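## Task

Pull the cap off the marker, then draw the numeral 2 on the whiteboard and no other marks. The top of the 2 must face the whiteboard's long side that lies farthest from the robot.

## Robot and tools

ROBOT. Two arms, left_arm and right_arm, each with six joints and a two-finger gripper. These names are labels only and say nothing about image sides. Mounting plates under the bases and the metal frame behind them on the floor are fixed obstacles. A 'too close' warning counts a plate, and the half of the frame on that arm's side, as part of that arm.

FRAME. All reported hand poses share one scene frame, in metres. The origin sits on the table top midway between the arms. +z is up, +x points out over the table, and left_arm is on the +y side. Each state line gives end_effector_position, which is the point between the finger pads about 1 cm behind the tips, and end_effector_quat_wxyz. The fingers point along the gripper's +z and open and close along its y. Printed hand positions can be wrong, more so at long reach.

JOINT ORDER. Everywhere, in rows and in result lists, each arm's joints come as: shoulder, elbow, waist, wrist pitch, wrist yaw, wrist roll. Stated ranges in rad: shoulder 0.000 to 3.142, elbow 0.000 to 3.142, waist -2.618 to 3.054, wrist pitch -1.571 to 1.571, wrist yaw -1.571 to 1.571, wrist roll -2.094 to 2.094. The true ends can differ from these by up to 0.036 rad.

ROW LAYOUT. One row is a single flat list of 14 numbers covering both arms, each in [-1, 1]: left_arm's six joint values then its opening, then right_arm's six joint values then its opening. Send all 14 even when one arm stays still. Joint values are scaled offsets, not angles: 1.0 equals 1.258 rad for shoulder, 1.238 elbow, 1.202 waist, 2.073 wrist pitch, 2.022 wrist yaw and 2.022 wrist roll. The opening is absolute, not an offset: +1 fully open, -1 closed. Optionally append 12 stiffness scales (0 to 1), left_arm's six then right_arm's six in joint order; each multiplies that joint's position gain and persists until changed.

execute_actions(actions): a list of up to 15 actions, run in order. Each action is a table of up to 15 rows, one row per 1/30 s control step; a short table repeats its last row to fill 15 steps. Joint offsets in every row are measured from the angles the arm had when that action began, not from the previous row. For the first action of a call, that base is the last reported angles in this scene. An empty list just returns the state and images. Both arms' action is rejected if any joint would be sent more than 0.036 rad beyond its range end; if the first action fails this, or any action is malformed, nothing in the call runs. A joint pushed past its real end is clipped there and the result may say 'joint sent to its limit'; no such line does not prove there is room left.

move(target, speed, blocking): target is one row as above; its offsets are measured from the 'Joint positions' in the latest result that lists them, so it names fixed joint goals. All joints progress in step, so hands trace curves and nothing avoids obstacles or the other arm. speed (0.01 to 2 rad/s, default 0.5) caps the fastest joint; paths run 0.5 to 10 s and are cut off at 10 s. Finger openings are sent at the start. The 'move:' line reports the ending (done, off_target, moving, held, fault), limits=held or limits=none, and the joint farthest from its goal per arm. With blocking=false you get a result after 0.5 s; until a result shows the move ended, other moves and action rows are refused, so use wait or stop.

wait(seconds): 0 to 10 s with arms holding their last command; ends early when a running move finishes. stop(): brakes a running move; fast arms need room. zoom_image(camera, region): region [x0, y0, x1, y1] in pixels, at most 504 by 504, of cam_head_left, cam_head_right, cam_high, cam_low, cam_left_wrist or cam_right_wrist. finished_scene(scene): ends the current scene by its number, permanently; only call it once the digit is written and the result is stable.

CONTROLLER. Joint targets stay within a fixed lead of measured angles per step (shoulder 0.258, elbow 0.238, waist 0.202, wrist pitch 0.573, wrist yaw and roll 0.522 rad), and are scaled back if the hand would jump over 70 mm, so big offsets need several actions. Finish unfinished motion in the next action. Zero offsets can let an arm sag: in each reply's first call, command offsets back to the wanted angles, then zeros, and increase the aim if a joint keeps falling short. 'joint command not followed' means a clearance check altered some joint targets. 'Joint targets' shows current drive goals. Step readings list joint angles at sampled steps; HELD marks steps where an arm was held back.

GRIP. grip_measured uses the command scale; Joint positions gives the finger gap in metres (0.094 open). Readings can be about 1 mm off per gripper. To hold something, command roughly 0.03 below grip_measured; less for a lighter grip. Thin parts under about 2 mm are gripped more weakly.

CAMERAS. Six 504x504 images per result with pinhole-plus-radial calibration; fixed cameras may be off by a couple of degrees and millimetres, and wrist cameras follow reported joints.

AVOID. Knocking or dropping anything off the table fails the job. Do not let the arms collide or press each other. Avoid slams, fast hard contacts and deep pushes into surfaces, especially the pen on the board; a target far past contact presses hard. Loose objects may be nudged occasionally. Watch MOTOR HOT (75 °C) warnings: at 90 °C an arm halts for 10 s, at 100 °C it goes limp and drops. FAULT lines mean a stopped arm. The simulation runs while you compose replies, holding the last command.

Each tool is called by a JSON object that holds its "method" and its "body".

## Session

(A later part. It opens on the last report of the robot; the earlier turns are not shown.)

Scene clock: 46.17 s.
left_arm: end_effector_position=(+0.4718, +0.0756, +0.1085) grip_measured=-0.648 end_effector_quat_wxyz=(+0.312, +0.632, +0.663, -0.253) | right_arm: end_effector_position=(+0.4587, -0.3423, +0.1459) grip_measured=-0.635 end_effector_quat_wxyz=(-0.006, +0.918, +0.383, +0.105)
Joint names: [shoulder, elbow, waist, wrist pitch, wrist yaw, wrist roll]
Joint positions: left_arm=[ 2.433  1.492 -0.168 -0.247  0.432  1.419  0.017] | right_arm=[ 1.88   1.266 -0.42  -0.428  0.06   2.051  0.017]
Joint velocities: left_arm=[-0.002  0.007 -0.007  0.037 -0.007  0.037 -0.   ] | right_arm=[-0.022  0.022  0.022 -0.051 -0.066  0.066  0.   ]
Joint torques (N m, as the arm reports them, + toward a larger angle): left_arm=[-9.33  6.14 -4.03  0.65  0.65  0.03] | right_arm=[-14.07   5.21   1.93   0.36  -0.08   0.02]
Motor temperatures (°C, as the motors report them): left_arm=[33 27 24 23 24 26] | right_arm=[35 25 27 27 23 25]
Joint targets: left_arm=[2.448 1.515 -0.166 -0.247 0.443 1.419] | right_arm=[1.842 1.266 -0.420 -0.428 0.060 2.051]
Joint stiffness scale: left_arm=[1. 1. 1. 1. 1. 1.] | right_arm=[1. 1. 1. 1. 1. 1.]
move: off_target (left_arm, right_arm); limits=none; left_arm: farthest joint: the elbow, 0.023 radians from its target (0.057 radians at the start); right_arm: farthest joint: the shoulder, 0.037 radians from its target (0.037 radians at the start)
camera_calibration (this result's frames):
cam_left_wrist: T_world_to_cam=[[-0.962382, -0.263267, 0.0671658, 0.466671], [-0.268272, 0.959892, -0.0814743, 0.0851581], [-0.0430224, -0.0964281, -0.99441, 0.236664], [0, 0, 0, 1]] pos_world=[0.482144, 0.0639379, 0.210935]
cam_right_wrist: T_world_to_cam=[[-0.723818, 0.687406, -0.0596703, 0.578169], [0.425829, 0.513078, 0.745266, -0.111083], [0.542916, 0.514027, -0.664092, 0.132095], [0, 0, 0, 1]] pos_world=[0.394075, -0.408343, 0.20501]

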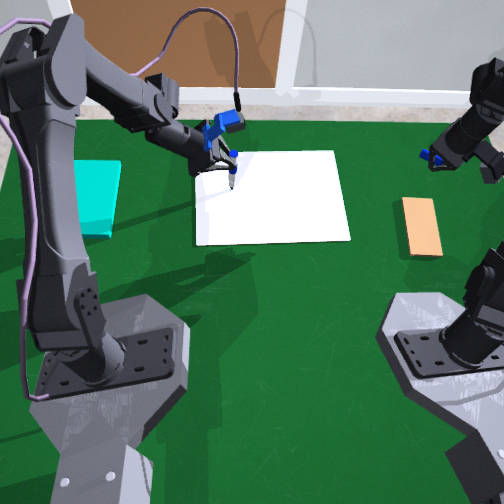

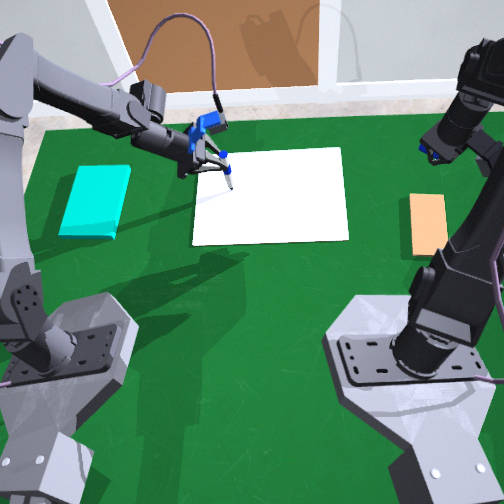

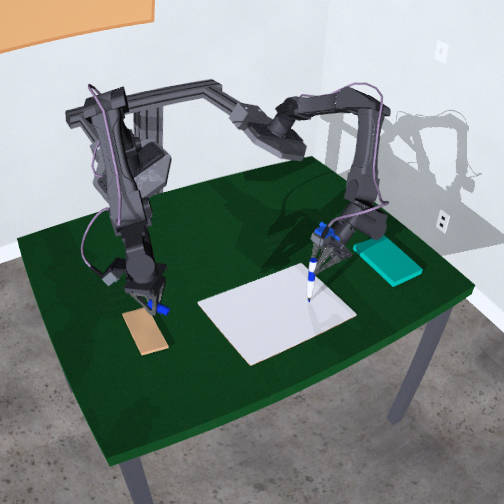

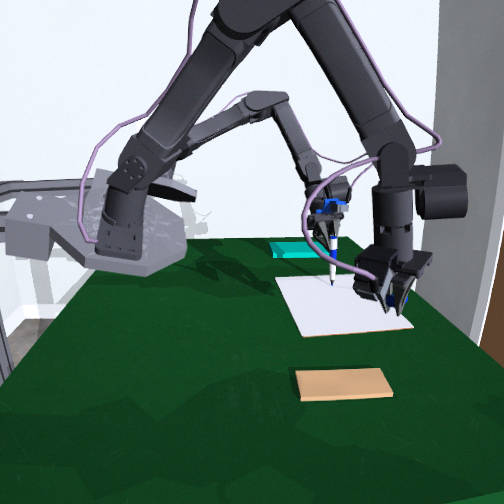

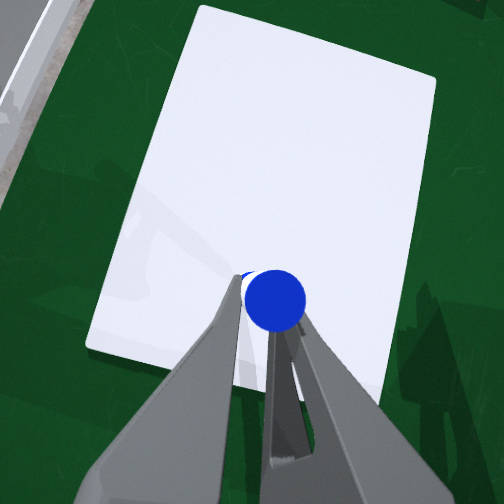

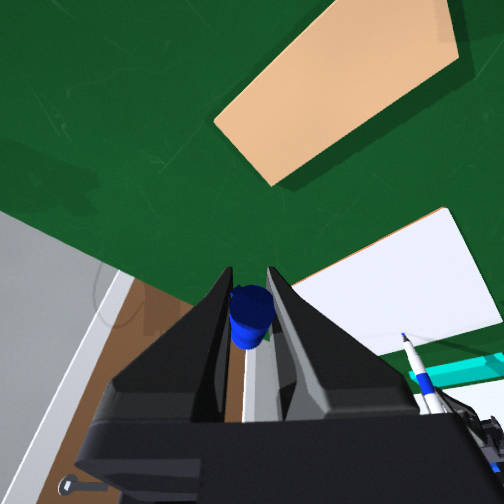

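{"method": "move", "body": {"target": [0.021,0.023,0.005,0,0.006,0,-0.74,-0.03,0,0,0,0,0,-0.72], "speed": 0.05}}

Scene clock: 47.90 s.
left_arm: end_effector_position=(+0.4727, +0.0752, +0.1080) grip_measured=-0.648 end_effector_quat_wxyz=(+0.314, +0.630, +0.662, -0.256) | right_arm: end_effector_position=(+0.4587, -0.3423, +0.1459) grip_measured=-0.635 end_effector_quat_wxyz=(-0.006, +0.918, +0.383, +0.105)
Joint names: [shoulder, elbow, waist, wrist pitch, wrist yaw, wrist roll]
Joint positions: left_arm=[ 2.438  1.498 -0.165 -0.247  0.442  1.418  0.017] | right_arm=[ 1.88   1.266 -0.42  -0.428  0.06   2.051  0.017]
Joint velocities: left_arm=[ 0.002 -0.002 -0.007  0.007  0.007 -0.022  0.001] | right_arm=[-0.007 -0.022  0.007  0.007 -0.007 -0.051 -0.   ]
Joint torques (N m, as the arm reports them, + toward a larger angle): left_arm=[-9.02  6.14 -3.96  0.65  0.55  0.02] | right_arm=[-14.05   5.23   1.86   0.35  -0.07   0.02]
Motor temperatures (°C, as the motors report them): left_arm=[33 27 24 23 24 26] | right_arm=[35 25 27 27 23 25]
Joint targets: left_arm=[2.459 1.520 -0.162 -0.247 0.444 1.419] | right_arm=[1.842 1.266 -0.420 -0.428 0.060 2.051]
Joint stiffness scale: left_arm=[1. 1. 1. 1. 1. 1.] | right_arm=[1. 1. 1. 1. 1. 1.]
move: off_target (left_arm, right_arm); limits=none; left_arm: farthest joint: the elbow, 0.022 radians from its target (0.029 radians at the start); right_arm: farthest joint: the shoulder, 0.037 radians from its target (0.037 radians at the start)
camera_calibration (this result's frames):
cam_left_wrist: T_world_to_cam=[[-0.9619, -0.264083, 0.070775, 0.466965], [-0.269821, 0.958705, -0.0898964, 0.0874554], [-0.0441122, -0.105568, -0.993433, 0.23728], [0, 0, 0, 1]] pos_world=[0.483238, 0.0645228, 0.210534]
cam_right_wrist: T_world_to_cam=[[-0.723818, 0.687406, -0.0596703, 0.578169], [0.425829, 0.513078, 0.745266, -0.111083], [0.542916, 0.514027, -0.664092, 0.132095], [0, 0, 0, 1]] pos_world=[0.394075, -0.408343, 0.20501]

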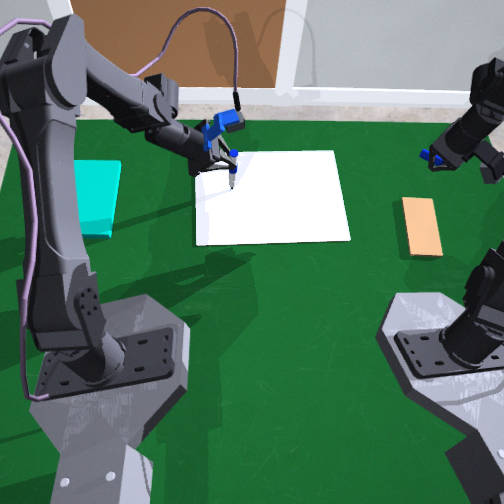

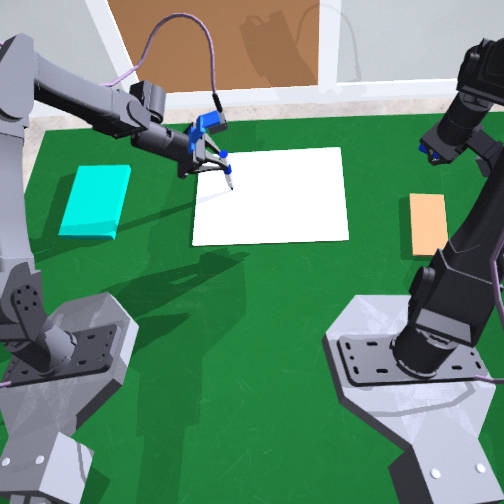

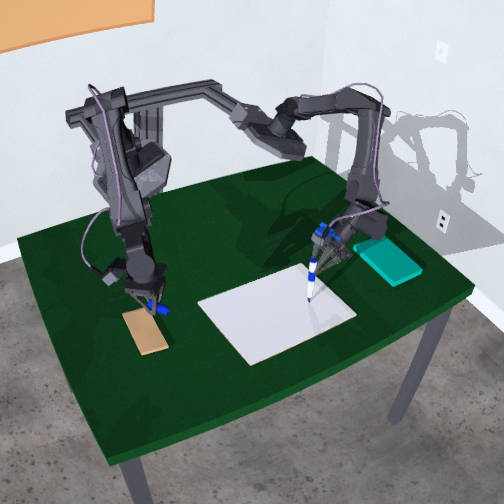

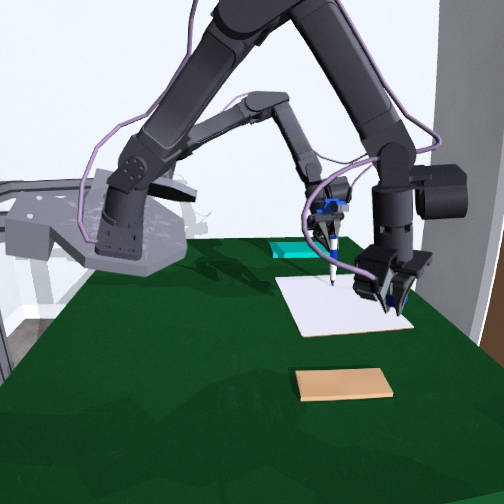

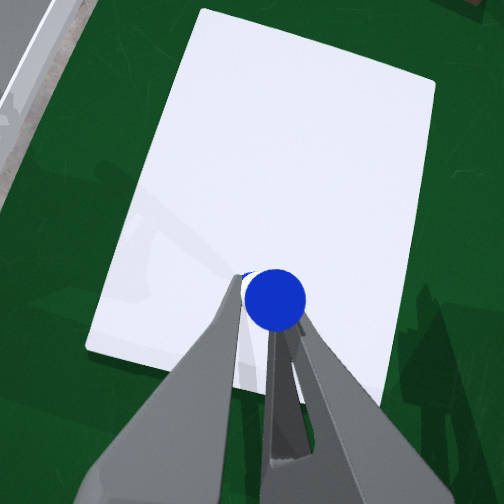

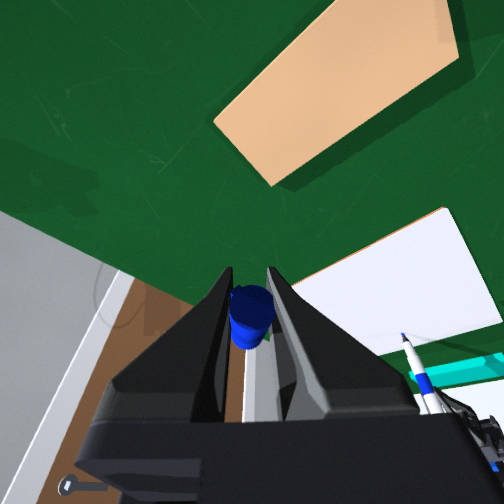

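{"method": "move", "body": {"target": [0.045,0.071,-0.018,0,0,0,-0.74,-0.03,0,0,0,0,0,-0.72], "speed": 0.12}}

Scene clock: 49.20 s.
left_arm: end_effector_position=(+0.4878, +0.0678, +0.1079) grip_measured=-0.648 end_effector_quat_wxyz=(+0.326, +0.633, +0.657, -0.249) | right_arm: end_effector_position=(+0.4587, -0.3422, +0.1459) grip_measured=-0.635 end_effector_quat_wxyz=(-0.006, +0.918, +0.383, +0.105)
Joint names: [shoulder, elbow, waist, wrist pitch, wrist yaw, wrist roll]
Joint positions: left_arm=[ 2.475  1.564 -0.175 -0.249  0.445  1.418  0.017] | right_arm=[ 1.88   1.266 -0.42  -0.428  0.06   2.051  0.017]
Joint velocities: left_arm=[-0.002  0.012  0.007  0.022 -0.066 -0.051 -0.001] | right_arm=[ 0.007 -0.002 -0.012 -0.051 -0.051  0.037 -0.   ]
Joint torques (N m, as the arm reports them, + toward a larger angle): left_arm=[-9.31  6.28 -5.24  0.75  0.51  0.03] | right_arm=[-14.07   5.21   1.87   0.37  -0.09   0.03]
Motor temperatures (°C, as the motors report them): left_arm=[33 27 24 23 24 26] | right_arm=[36 25 27 27 23 25]
Joint targets: left_arm=[2.495 1.586 -0.186 -0.247 0.442 1.418] | right_arm=[1.842 1.266 -0.420 -0.428 0.060 2.051]
Joint stiffness scale: left_arm=[1. 1. 1. 1. 1. 1.] | right_arm=[1. 1. 1. 1. 1. 1.]
move: off_target (left_arm, right_arm); limits=none; left_arm: farthest joint: the elbow, 0.021 radians from its target (0.088 radians at the start); right_arm: farthest joint: the shoulder, 0.037 radians from its target (0.037 radians at the start)
camera_calibration (this result's frames):
cam_left_wrist: T_world_to_cam=[[-0.963428, -0.264139, 0.0451333, 0.483037], [-0.267516, 0.957836, -0.104815, 0.0992307], [-0.0155445, -0.113055, -0.993467, 0.22369], [0, 0, 0, 1]] pos_world=[0.495394, 0.0578317, 0.210828]
cam_right_wrist: T_world_to_cam=[[-0.723851, 0.687386, -0.059507, 0.578123], [0.425713, 0.512835, 0.745499, -0.111196], [0.542963, 0.514297, -0.663845, 0.132093], [0, 0, 0, 1]] pos_world=[0.394091, -0.408304, 0.204988]

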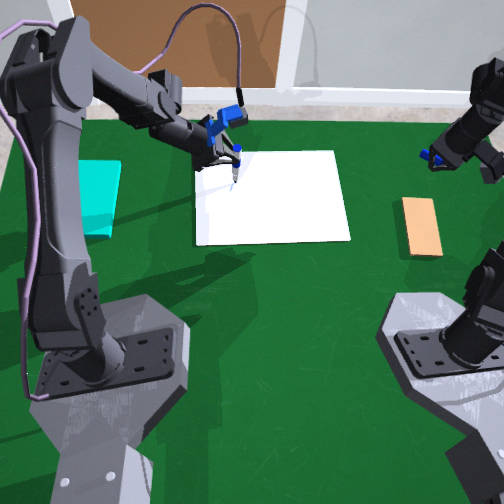

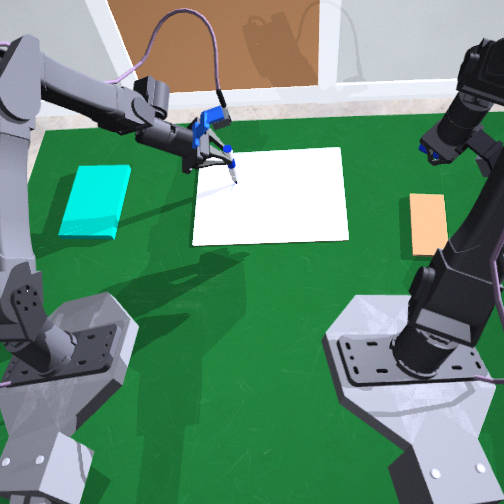

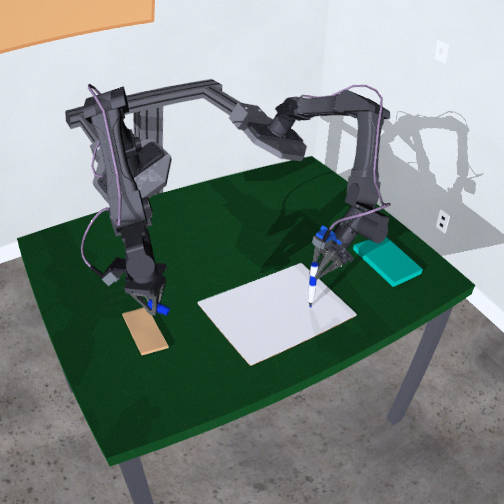

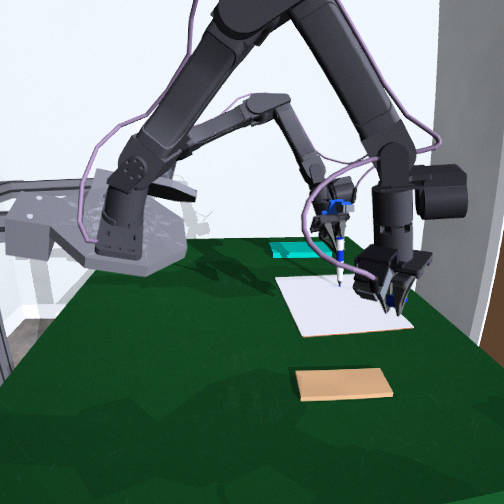

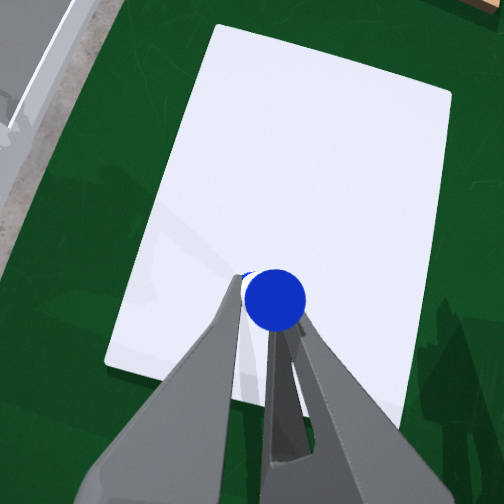

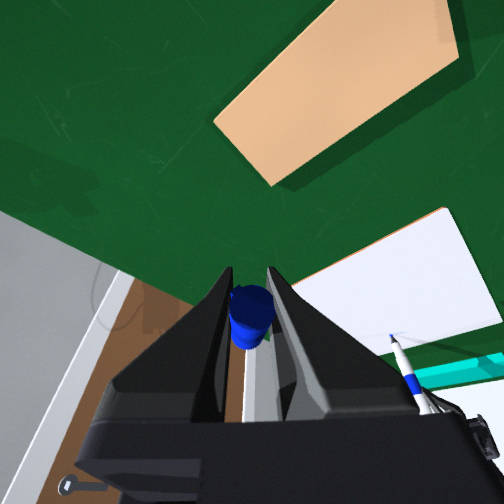

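{"method": "move", "body": {"target": [0.045,0.0565,-0.037,0,0,0,-0.74,-0.03,0,0,0,0,0,-0.72], "speed": 0.12}}

Scene clock: 50.27 s.
left_arm: end_effector_position=(+0.4924, +0.0491, +0.1079) grip_measured=-0.648 end_effector_quat_wxyz=(+0.332, +0.642, +0.645, -0.248) | right_arm: end_effector_position=(+0.4587, -0.3422, +0.1459) grip_measured=-0.635 end_effector_quat_wxyz=(-0.006, +0.918, +0.383, +0.105)
Joint names: [shoulder, elbow, waist, wrist pitch, wrist yaw, wrist roll]
Joint positions: left_arm=[ 2.514  1.614 -0.207 -0.247  0.442  1.418  0.017] | right_arm=[ 1.88   1.266 -0.42  -0.428  0.06   2.051  0.017]
Joint velocities: left_arm=[-0.027 -0.007 -0.007  0.007  0.007 -0.081  0.   ] | right_arm=[-0.002 -0.032  0.002 -0.007  0.022  0.037 -0.001]
Joint torques (N m, as the arm reports them, + toward a larger angle): left_arm=[-9.81  6.33 -5.19  0.71  0.6   0.03] | right_arm=[-14.1    5.17   1.89   0.37  -0.07   0.02]
Motor temperatures (°C, as the motors report them): left_arm=[33 27 24 23 24 26] | right_arm=[36 25 27 27 23 25]
Joint targets: left_arm=[2.532 1.634 -0.219 -0.249 0.444 1.418] | right_arm=[1.842 1.266 -0.420 -0.428 0.060 2.051]
Joint stiffness scale: left_arm=[1. 1. 1. 1. 1. 1.] | right_arm=[1. 1. 1. 1. 1. 1.]
move: off_target (right_arm); limits=none; left_arm: farthest joint: the elbow, 0.020 radians from its target (0.070 radians at the start); right_arm: farthest joint: the shoulder, 0.037 radians from its target (0.037 radians at the start)
camera_calibration (this result's frames):
cam_left_wrist: T_world_to_cam=[[-0.97046, -0.239963, 0.024982, 0.486992], [-0.24123, 0.963469, -0.116347, 0.106336], [0.00384963, -0.118937, -0.992894, 0.212313], [0, 0, 0, 1]] pos_world=[0.497441, 0.0396608, 0.211011]
cam_right_wrist: T_world_to_cam=[[-0.723851, 0.687386, -0.059507, 0.578123], [0.425713, 0.512835, 0.745499, -0.111196], [0.542963, 0.514297, -0.663845, 0.132093], [0, 0, 0, 1]] pos_world=[0.394091, -0.408304, 0.204988]

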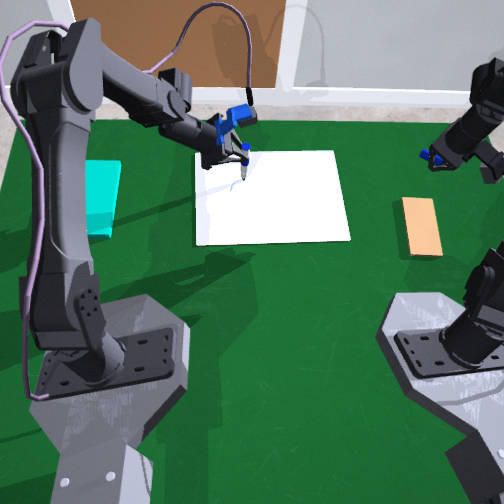

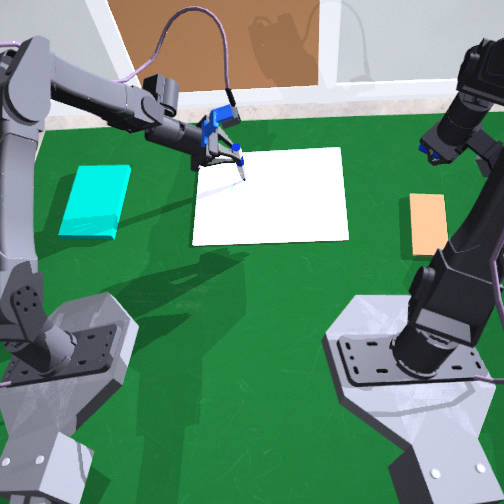

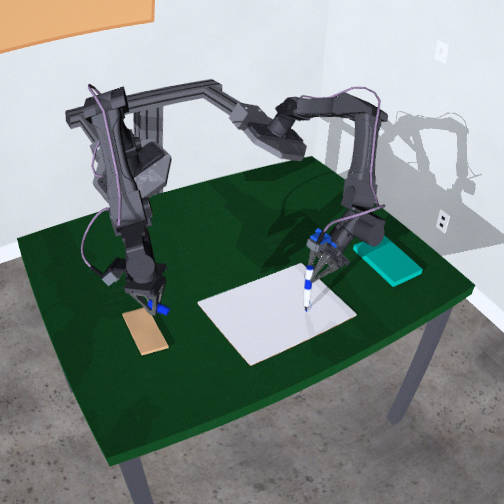

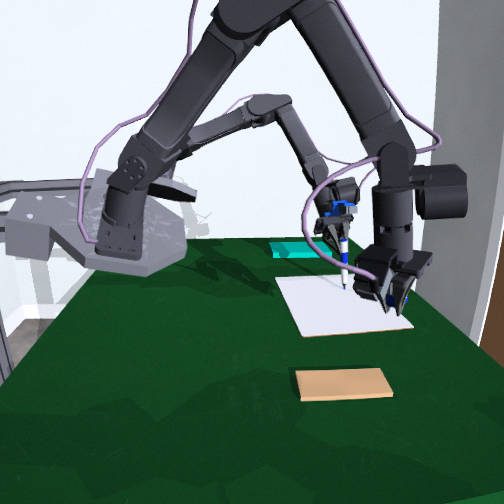

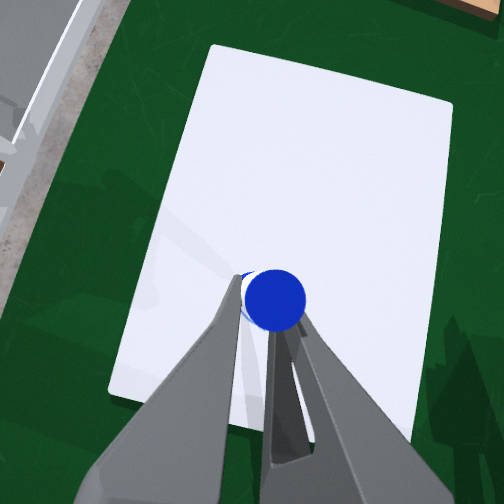

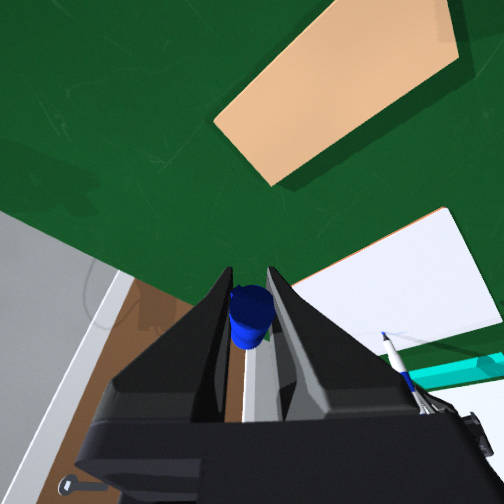

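{"method": "move", "body": {"target": [0.035,0.030,-0.040,0,0,0,-0.74,-0.03,0,0,0,0,0,-0.72], "speed": 0.12}}

Scene clock: 51.23 s.
left_arm: end_effector_position=(+0.4869, +0.0287, +0.1079) grip_measured=-0.648 end_effector_quat_wxyz=(+0.333, +0.654, +0.631, -0.252) | right_arm: end_effector_position=(+0.4587, -0.3422, +0.1459) grip_measured=-0.635 end_effector_quat_wxyz=(-0.006, +0.918, +0.383, +0.105)
Joint names: [shoulder, elbow, waist, wrist pitch, wrist yaw, wrist roll]
Joint positions: left_arm=[ 2.541  1.631 -0.246 -0.241  0.437  1.418  0.017] | right_arm=[ 1.88   1.266 -0.42  -0.428  0.06   2.051  0.017]
Joint velocities: left_arm=[-0.012  0.002 -0.017  0.007  0.022  0.007 -0.   ] | right_arm=[-0.007  0.002 -0.002  0.007 -0.022 -0.007  0.   ]
Joint torques (N m, as the arm reports them, + toward a larger angle): left_arm=[-9.69  6.33 -5.14  0.71  0.6   0.02] | right_arm=[-14.1    5.24   1.79   0.36  -0.09   0.02]
Motor temperatures (°C, as the motors report them): left_arm=[33 27 24 24 24 26] | right_arm=[36 25 27 27 23 25]
Joint targets: left_arm=[2.558 1.651 -0.255 -0.248 0.442 1.418] | right_arm=[1.842 1.266 -0.420 -0.428 0.060 2.051]
Joint stiffness scale: left_arm=[1. 1. 1. 1. 1. 1.] | right_arm=[1. 1. 1. 1. 1. 1.]
move: off_target (right_arm); limits=none; left_arm: farthest joint: the elbow, 0.020 radians from its target (0.038 radians at the start); right_arm: farthest joint: the shoulder, 0.037 radians from its target (0.037 radians at the start)
camera_calibration (this result's frames):
cam_left_wrist: T_world_to_cam=[[-0.978456, -0.205851, 0.0157781, 0.48068], [-0.206217, 0.970805, -0.122522, 0.108042], [0.00990379, -0.123136, -0.99234, 0.206978], [0, 0, 0, 1]] pos_world=[0.490554, 0.019547, 0.211046]
cam_right_wrist: T_world_to_cam=[[-0.723851, 0.687386, -0.059507, 0.578123], [0.425713, 0.512835, 0.745499, -0.111196], [0.542963, 0.514297, -0.663845, 0.132093], [0, 0, 0, 1]] pos_world=[0.394091, -0.408304, 0.204988]

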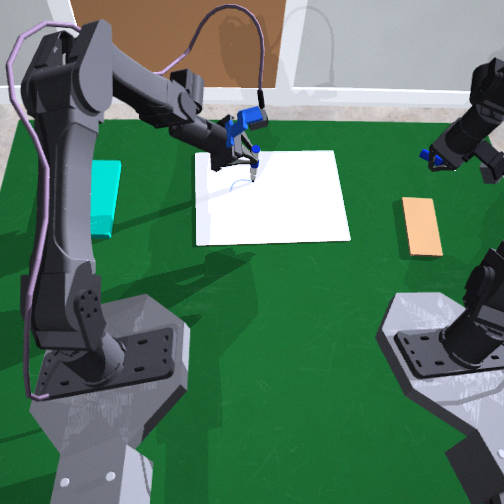

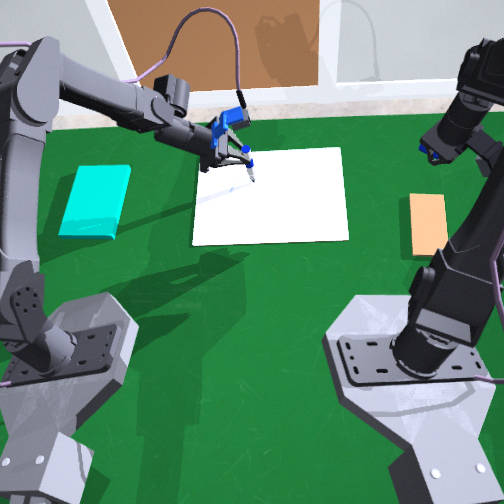

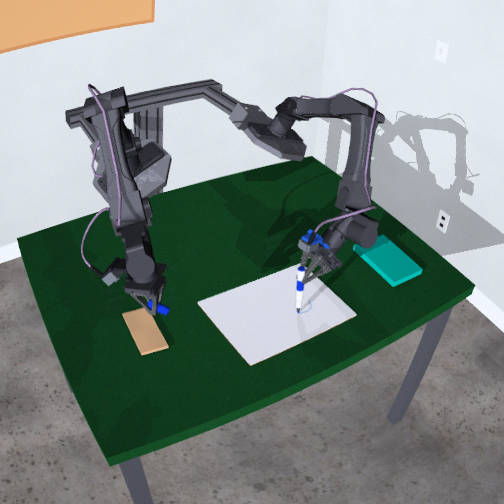

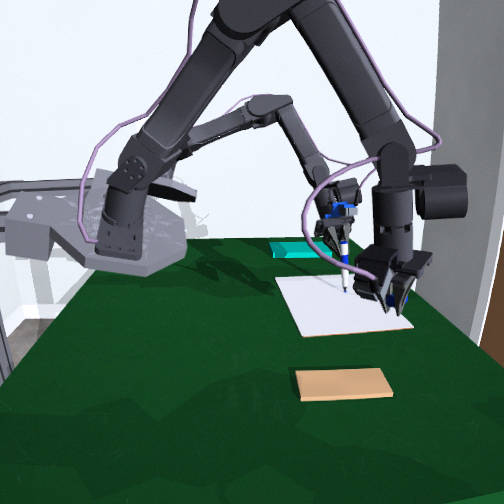

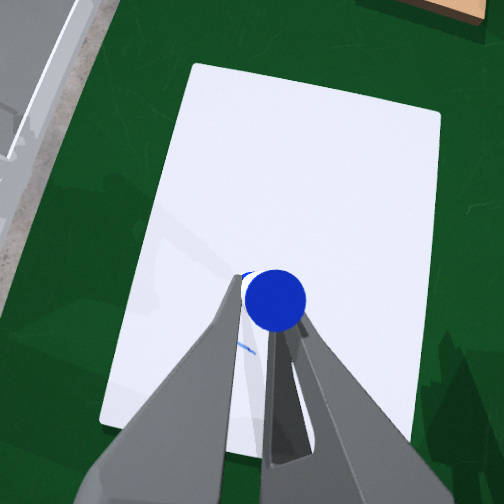

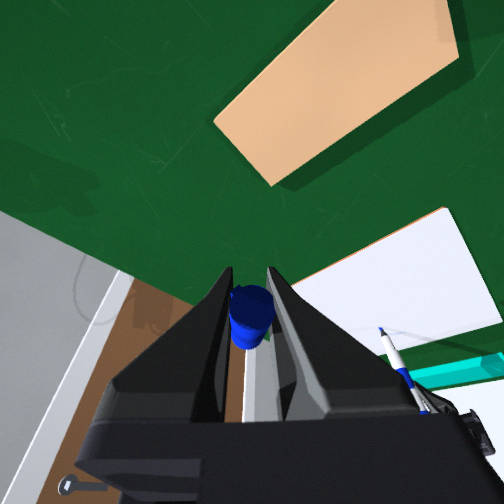

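{"method": "move", "body": {"target": [0.003,-0.044,-0.024,0,0,0,-0.74,-0.03,0,0,0,0,0,-0.72], "speed": 0.12}}

Scene clock: 52.23 s.
left_arm: end_effector_position=(+0.4782, +0.0201, +0.1071) grip_measured=-0.648 end_effector_quat_wxyz=(+0.333, +0.660, +0.624, -0.254) | right_arm: end_effector_position=(+0.4587, -0.3422, +0.1459) grip_measured=-0.635 end_effector_quat_wxyz=(-0.006, +0.918, +0.383, +0.105)
Joint names: [shoulder, elbow, waist, wrist pitch, wrist yaw, wrist roll]
Joint positions: left_arm=[ 2.541  1.604 -0.263 -0.216  0.436  1.42   0.017] | right_arm=[ 1.88   1.266 -0.42  -0.428  0.06   2.051  0.017]
Joint velocities: left_arm=[-0.012  0.007 -0.002  0.095 -0.007  0.022 -0.001] | right_arm=[ 0.007 -0.012 -0.007 -0.007  0.007  0.037 -0.   ]
Joint torques (N m, as the arm reports them, + toward a larger angle): left_arm=[-10.57   2.99  -5.36   0.49   0.54   0.02] | right_arm=[-14.07   5.23   1.89   0.37  -0.1    0.01]
Motor temperatures (°C, as the motors report them): left_arm=[33 27 24 24 24 26] | right_arm=[36 25 27 27 23 25]
Joint targets: left_arm=[2.544 1.577 -0.275 -0.241 0.437 1.419] | right_arm=[1.842 1.266 -0.420 -0.428 0.060 2.051]
Joint stiffness scale: left_arm=[1. 1. 1. 1. 1. 1.] | right_arm=[1. 1. 1. 1. 1. 1.]
move: off_target (left_arm, right_arm); limits=none; left_arm: farthest joint: the elbow, 0.027 radians from its target (0.055 radians at the start); right_arm: farthest joint: the shoulder, 0.037 radians from its target (0.037 radians at the start)
camera_calibration (this result's frames):
cam_left_wrist: T_world_to_cam=[[-0.98204, -0.188366, 0.0107679, 0.472287], [-0.188202, 0.97396, -0.126419, 0.106321], [0.0133255, -0.126175, -0.991919, 0.203663], [0, 0, 0, 1]] pos_world=[0.481101, 0.0111076, 0.210373]
cam_right_wrist: T_world_to_cam=[[-0.723851, 0.687386, -0.059507, 0.578123], [0.425713, 0.512835, 0.745499, -0.111196], [0.542963, 0.514297, -0.663845, 0.132093], [0, 0, 0, 1]] pos_world=[0.394091, -0.408304, 0.204988]

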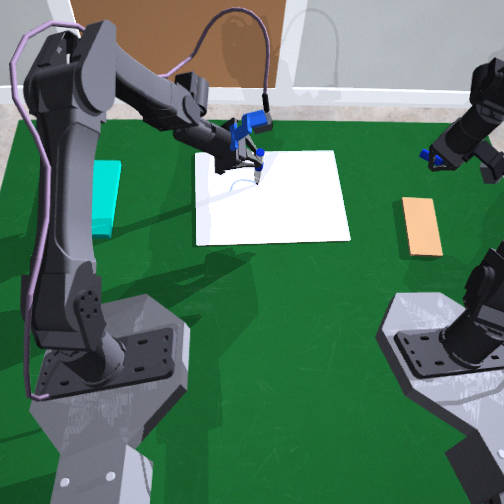

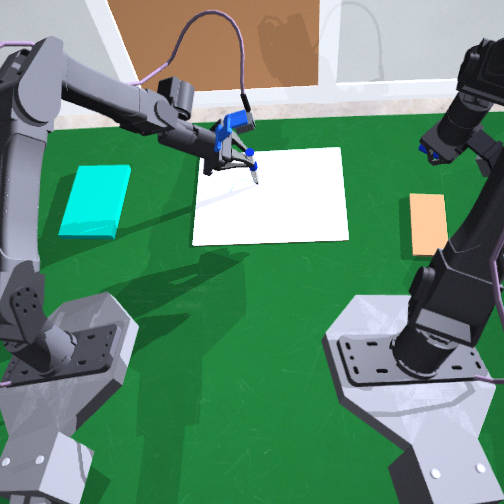

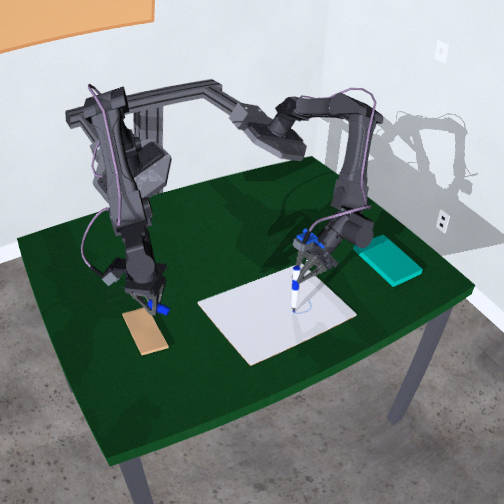

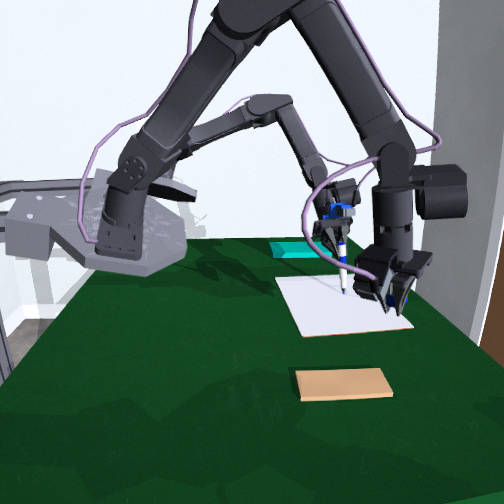

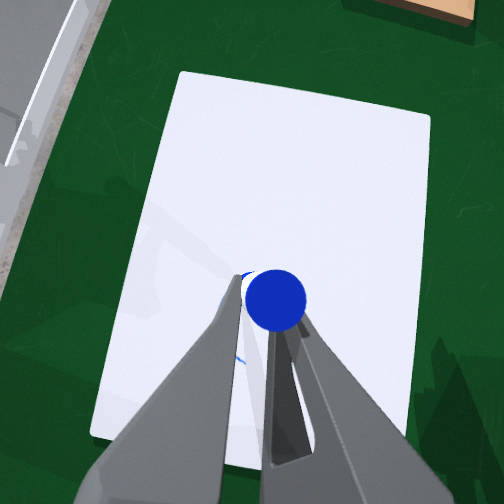

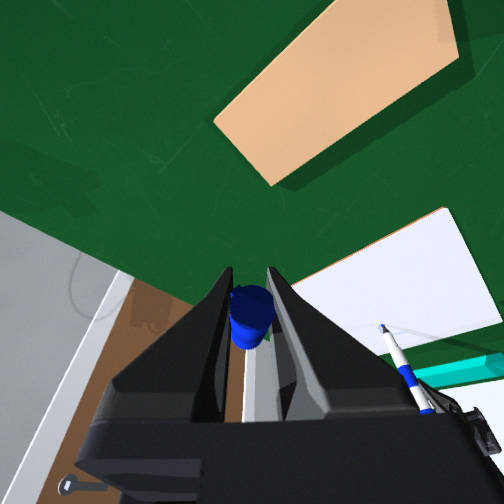

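{"method": "move", "body": {"target": [-0.039,-0.074,0.008,-0.012,0,0,-0.74,-0.03,0,0,0,0,0,-0.72], "speed": 0.12}}

Scene clock: 53.53 s.
left_arm: end_effector_position=(+0.4633, +0.0276, +0.1077) grip_measured=-0.648 end_effector_quat_wxyz=(+0.322, +0.659, +0.628, -0.261) | right_arm: end_effector_position=(+0.4587, -0.3422, +0.1459) grip_measured=-0.635 end_effector_quat_wxyz=(-0.006, +0.918, +0.383, +0.105)
Joint names: [shoulder, elbow, waist, wrist pitch, wrist yaw, wrist roll]
Joint positions: left_arm=[ 2.503  1.535 -0.256 -0.212  0.436  1.42   0.017] | right_arm=[ 1.88   1.266 -0.42  -0.428  0.06   2.051  0.017]
Joint velocities: left_arm=[ 0.002 -0.007  0.012 -0.066 -0.022 -0.051  0.001] | right_arm=[ 0.012 -0.002 -0.012 -0.066 -0.007 -0.007 -0.   ]
Joint torques (N m, as the arm reports them, + toward a larger angle): left_arm=[-11.33   3.14  -4.19   0.39   0.54   0.03] | right_arm=[-14.06   5.19   1.9    0.37  -0.06   0.02]
Motor temperatures (°C, as the motors report them): left_arm=[33 27 24 24 24 26] | right_arm=[36 25 27 27 23 25]
Joint targets: left_arm=[2.491 1.512 -0.253 -0.240 0.436 1.420] | right_arm=[1.842 1.266 -0.420 -0.428 0.060 2.051]
Joint stiffness scale: left_arm=[1. 1. 1. 1. 1. 1.] | right_arm=[1. 1. 1. 1. 1. 1.]
move: off_target (left_arm, right_arm); limits=none; left_arm: farthest joint: the wrist pitch, 0.029 radians from its target (0.025 radians at the start); right_arm: farthest joint: the shoulder, 0.037 radians from its target (0.037 radians at the start)
camera_calibration (this result's frames):
cam_left_wrist: T_world_to_cam=[[-0.982087, -0.184924, 0.0361724, 0.456227], [-0.187894, 0.975541, -0.114087, 0.0947795], [-0.0141901, -0.11884, -0.992812, 0.218041], [0, 0, 0, 1]] pos_world=[0.468957, 0.0178183, 0.210784]
cam_right_wrist: T_world_to_cam=[[-0.723884, 0.687365, -0.0593437, 0.578078], [0.425597, 0.512592, 0.745732, -0.111308], [0.543009, 0.514567, -0.663598, 0.132091], [0, 0, 0, 1]] pos_world=[0.394107, -0.408264, 0.204967]

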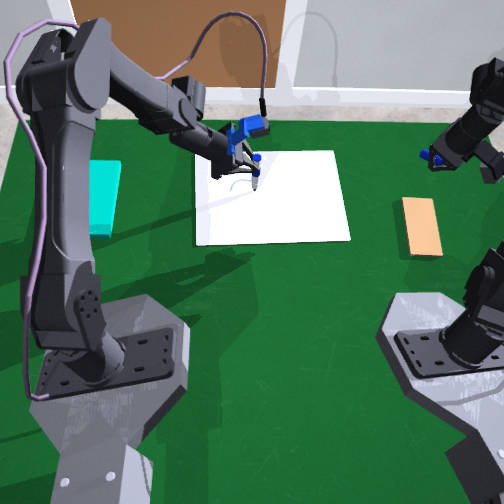

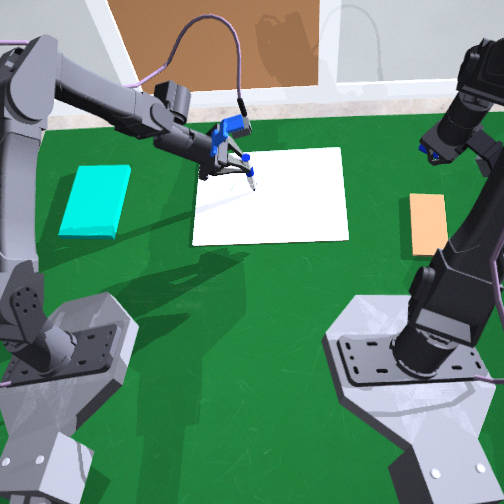

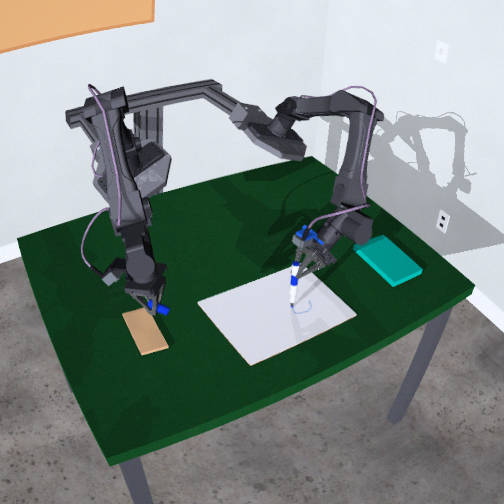

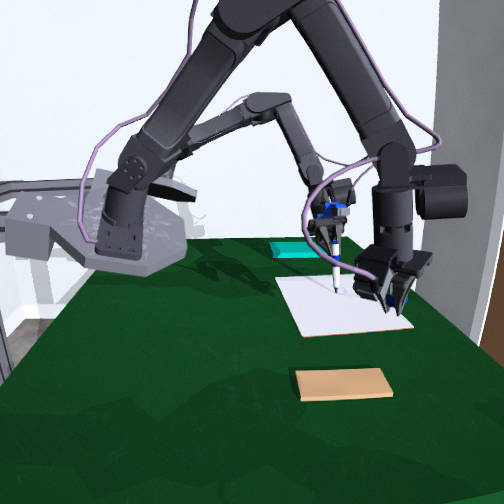

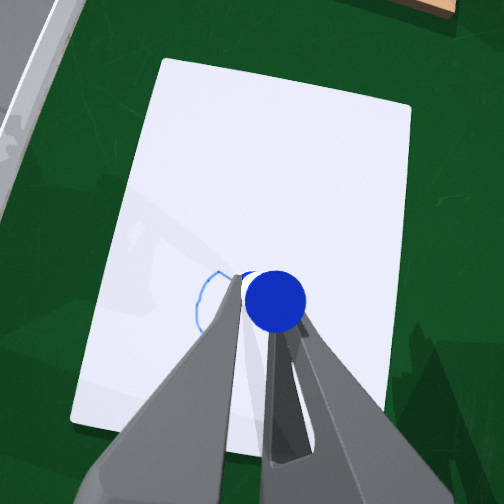

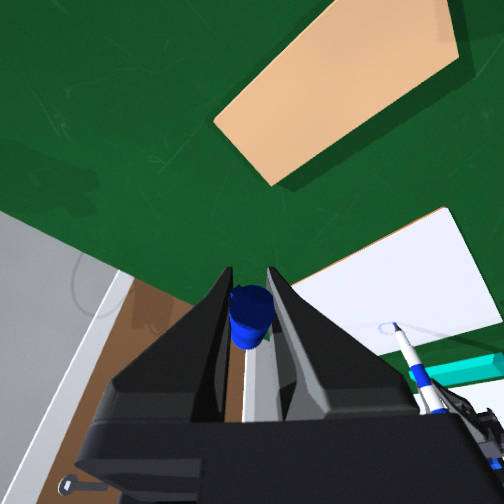

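{"method": "move", "body": {"target": [-0.110,-0.186,0.057,-0.014,0,0,-0.74,-0.03,0,0,0,0,0,-0.72], "speed": 0.15}}

Scene clock: 55.53 s.
left_arm: end_effector_position=(+0.4218, +0.0685, +0.1081) grip_measured=-0.648 end_effector_quat_wxyz=(+0.286, +0.640, +0.656, -0.280) | right_arm: end_effector_position=(+0.4587, -0.3422, +0.1459) grip_measured=-0.635 end_effector_quat_wxyz=(-0.006, +0.918, +0.383, +0.105)
Joint names: [shoulder, elbow, waist, wrist pitch, wrist yaw, wrist roll]
Joint positions: left_arm=[ 2.376  1.327 -0.19  -0.214  0.437  1.42   0.017] | right_arm=[ 1.88   1.266 -0.42  -0.428  0.06   2.051  0.017]
Joint velocities: left_arm=[-0.012 -0.007 -0.007  0.022 -0.037  0.051 -0.001] | right_arm=[ 0.012 -0.007 -0.002 -0.007  0.007  0.007 -0.002]
Joint torques (N m, as the arm reports them, + toward a larger angle): left_arm=[-10.45   2.59  -3.61   0.23   0.51   0.03] | right_arm=[-14.04   5.25   1.92   0.36  -0.07   0.02]
Motor temperatures (°C, as the motors report them): left_arm=[34 27 24 23 24 26] | right_arm=[36 25 27 27 23 25]
Joint targets: left_arm=[2.364 1.304 -0.188 -0.241 0.436 1.420] | right_arm=[1.842 1.266 -0.420 -0.428 0.060 2.051]
Joint stiffness scale: left_arm=[1. 1. 1. 1. 1. 1.] | right_arm=[1. 1. 1. 1. 1. 1.]
move: off_target (left_arm, right_arm); limits=none; left_arm: farthest joint: the wrist pitch, 0.027 radians from its target (0.029 radians at the start); right_arm: farthest joint: the shoulder, 0.037 radians from its target (0.037 radians at the start)
camera_calibration (this result's frames):
cam_left_wrist: T_world_to_cam=[[-0.968391, -0.214874, 0.12668, 0.409525], [-0.22466, 0.972015, -0.0686587, 0.057874], [-0.108382, -0.0949484, -0.989565, 0.260439], [0, 0, 0, 1]] pos_world=[0.437809, 0.0564702, 0.209816]
cam_right_wrist: T_world_to_cam=[[-0.723884, 0.687365, -0.0593437, 0.578078], [0.425597, 0.512592, 0.745732, -0.111308], [0.543009, 0.514567, -0.663598, 0.132091], [0, 0, 0, 1]] pos_world=[0.394107, -0.408264, 0.204967]

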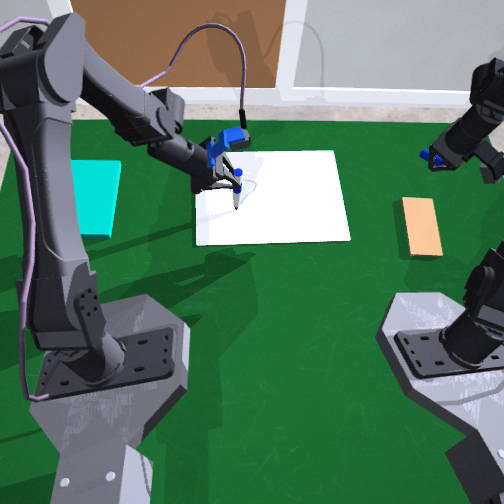

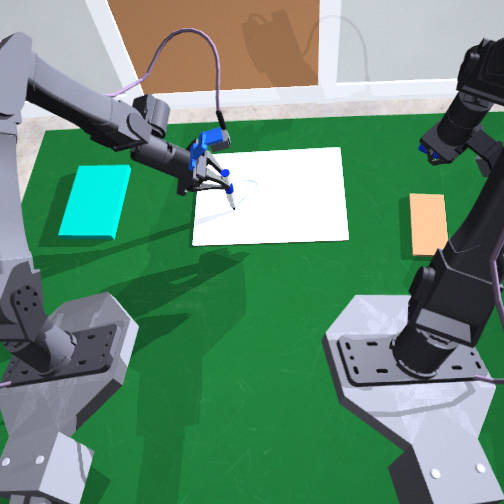

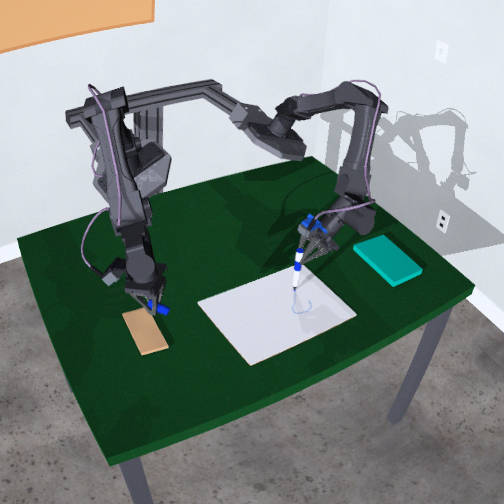

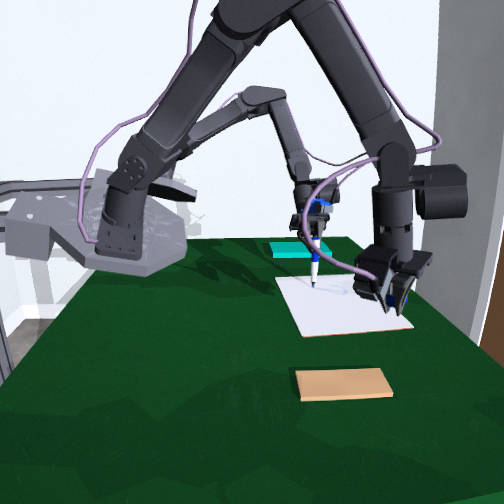

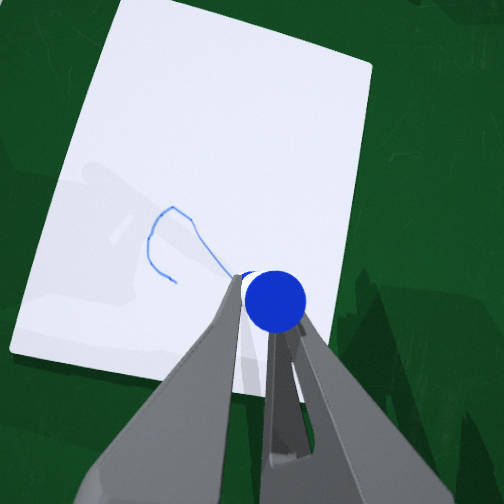

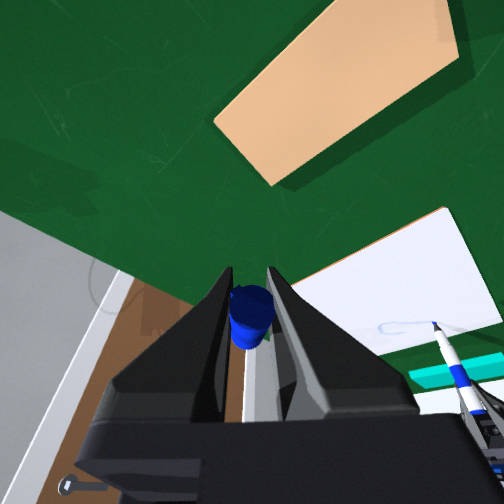

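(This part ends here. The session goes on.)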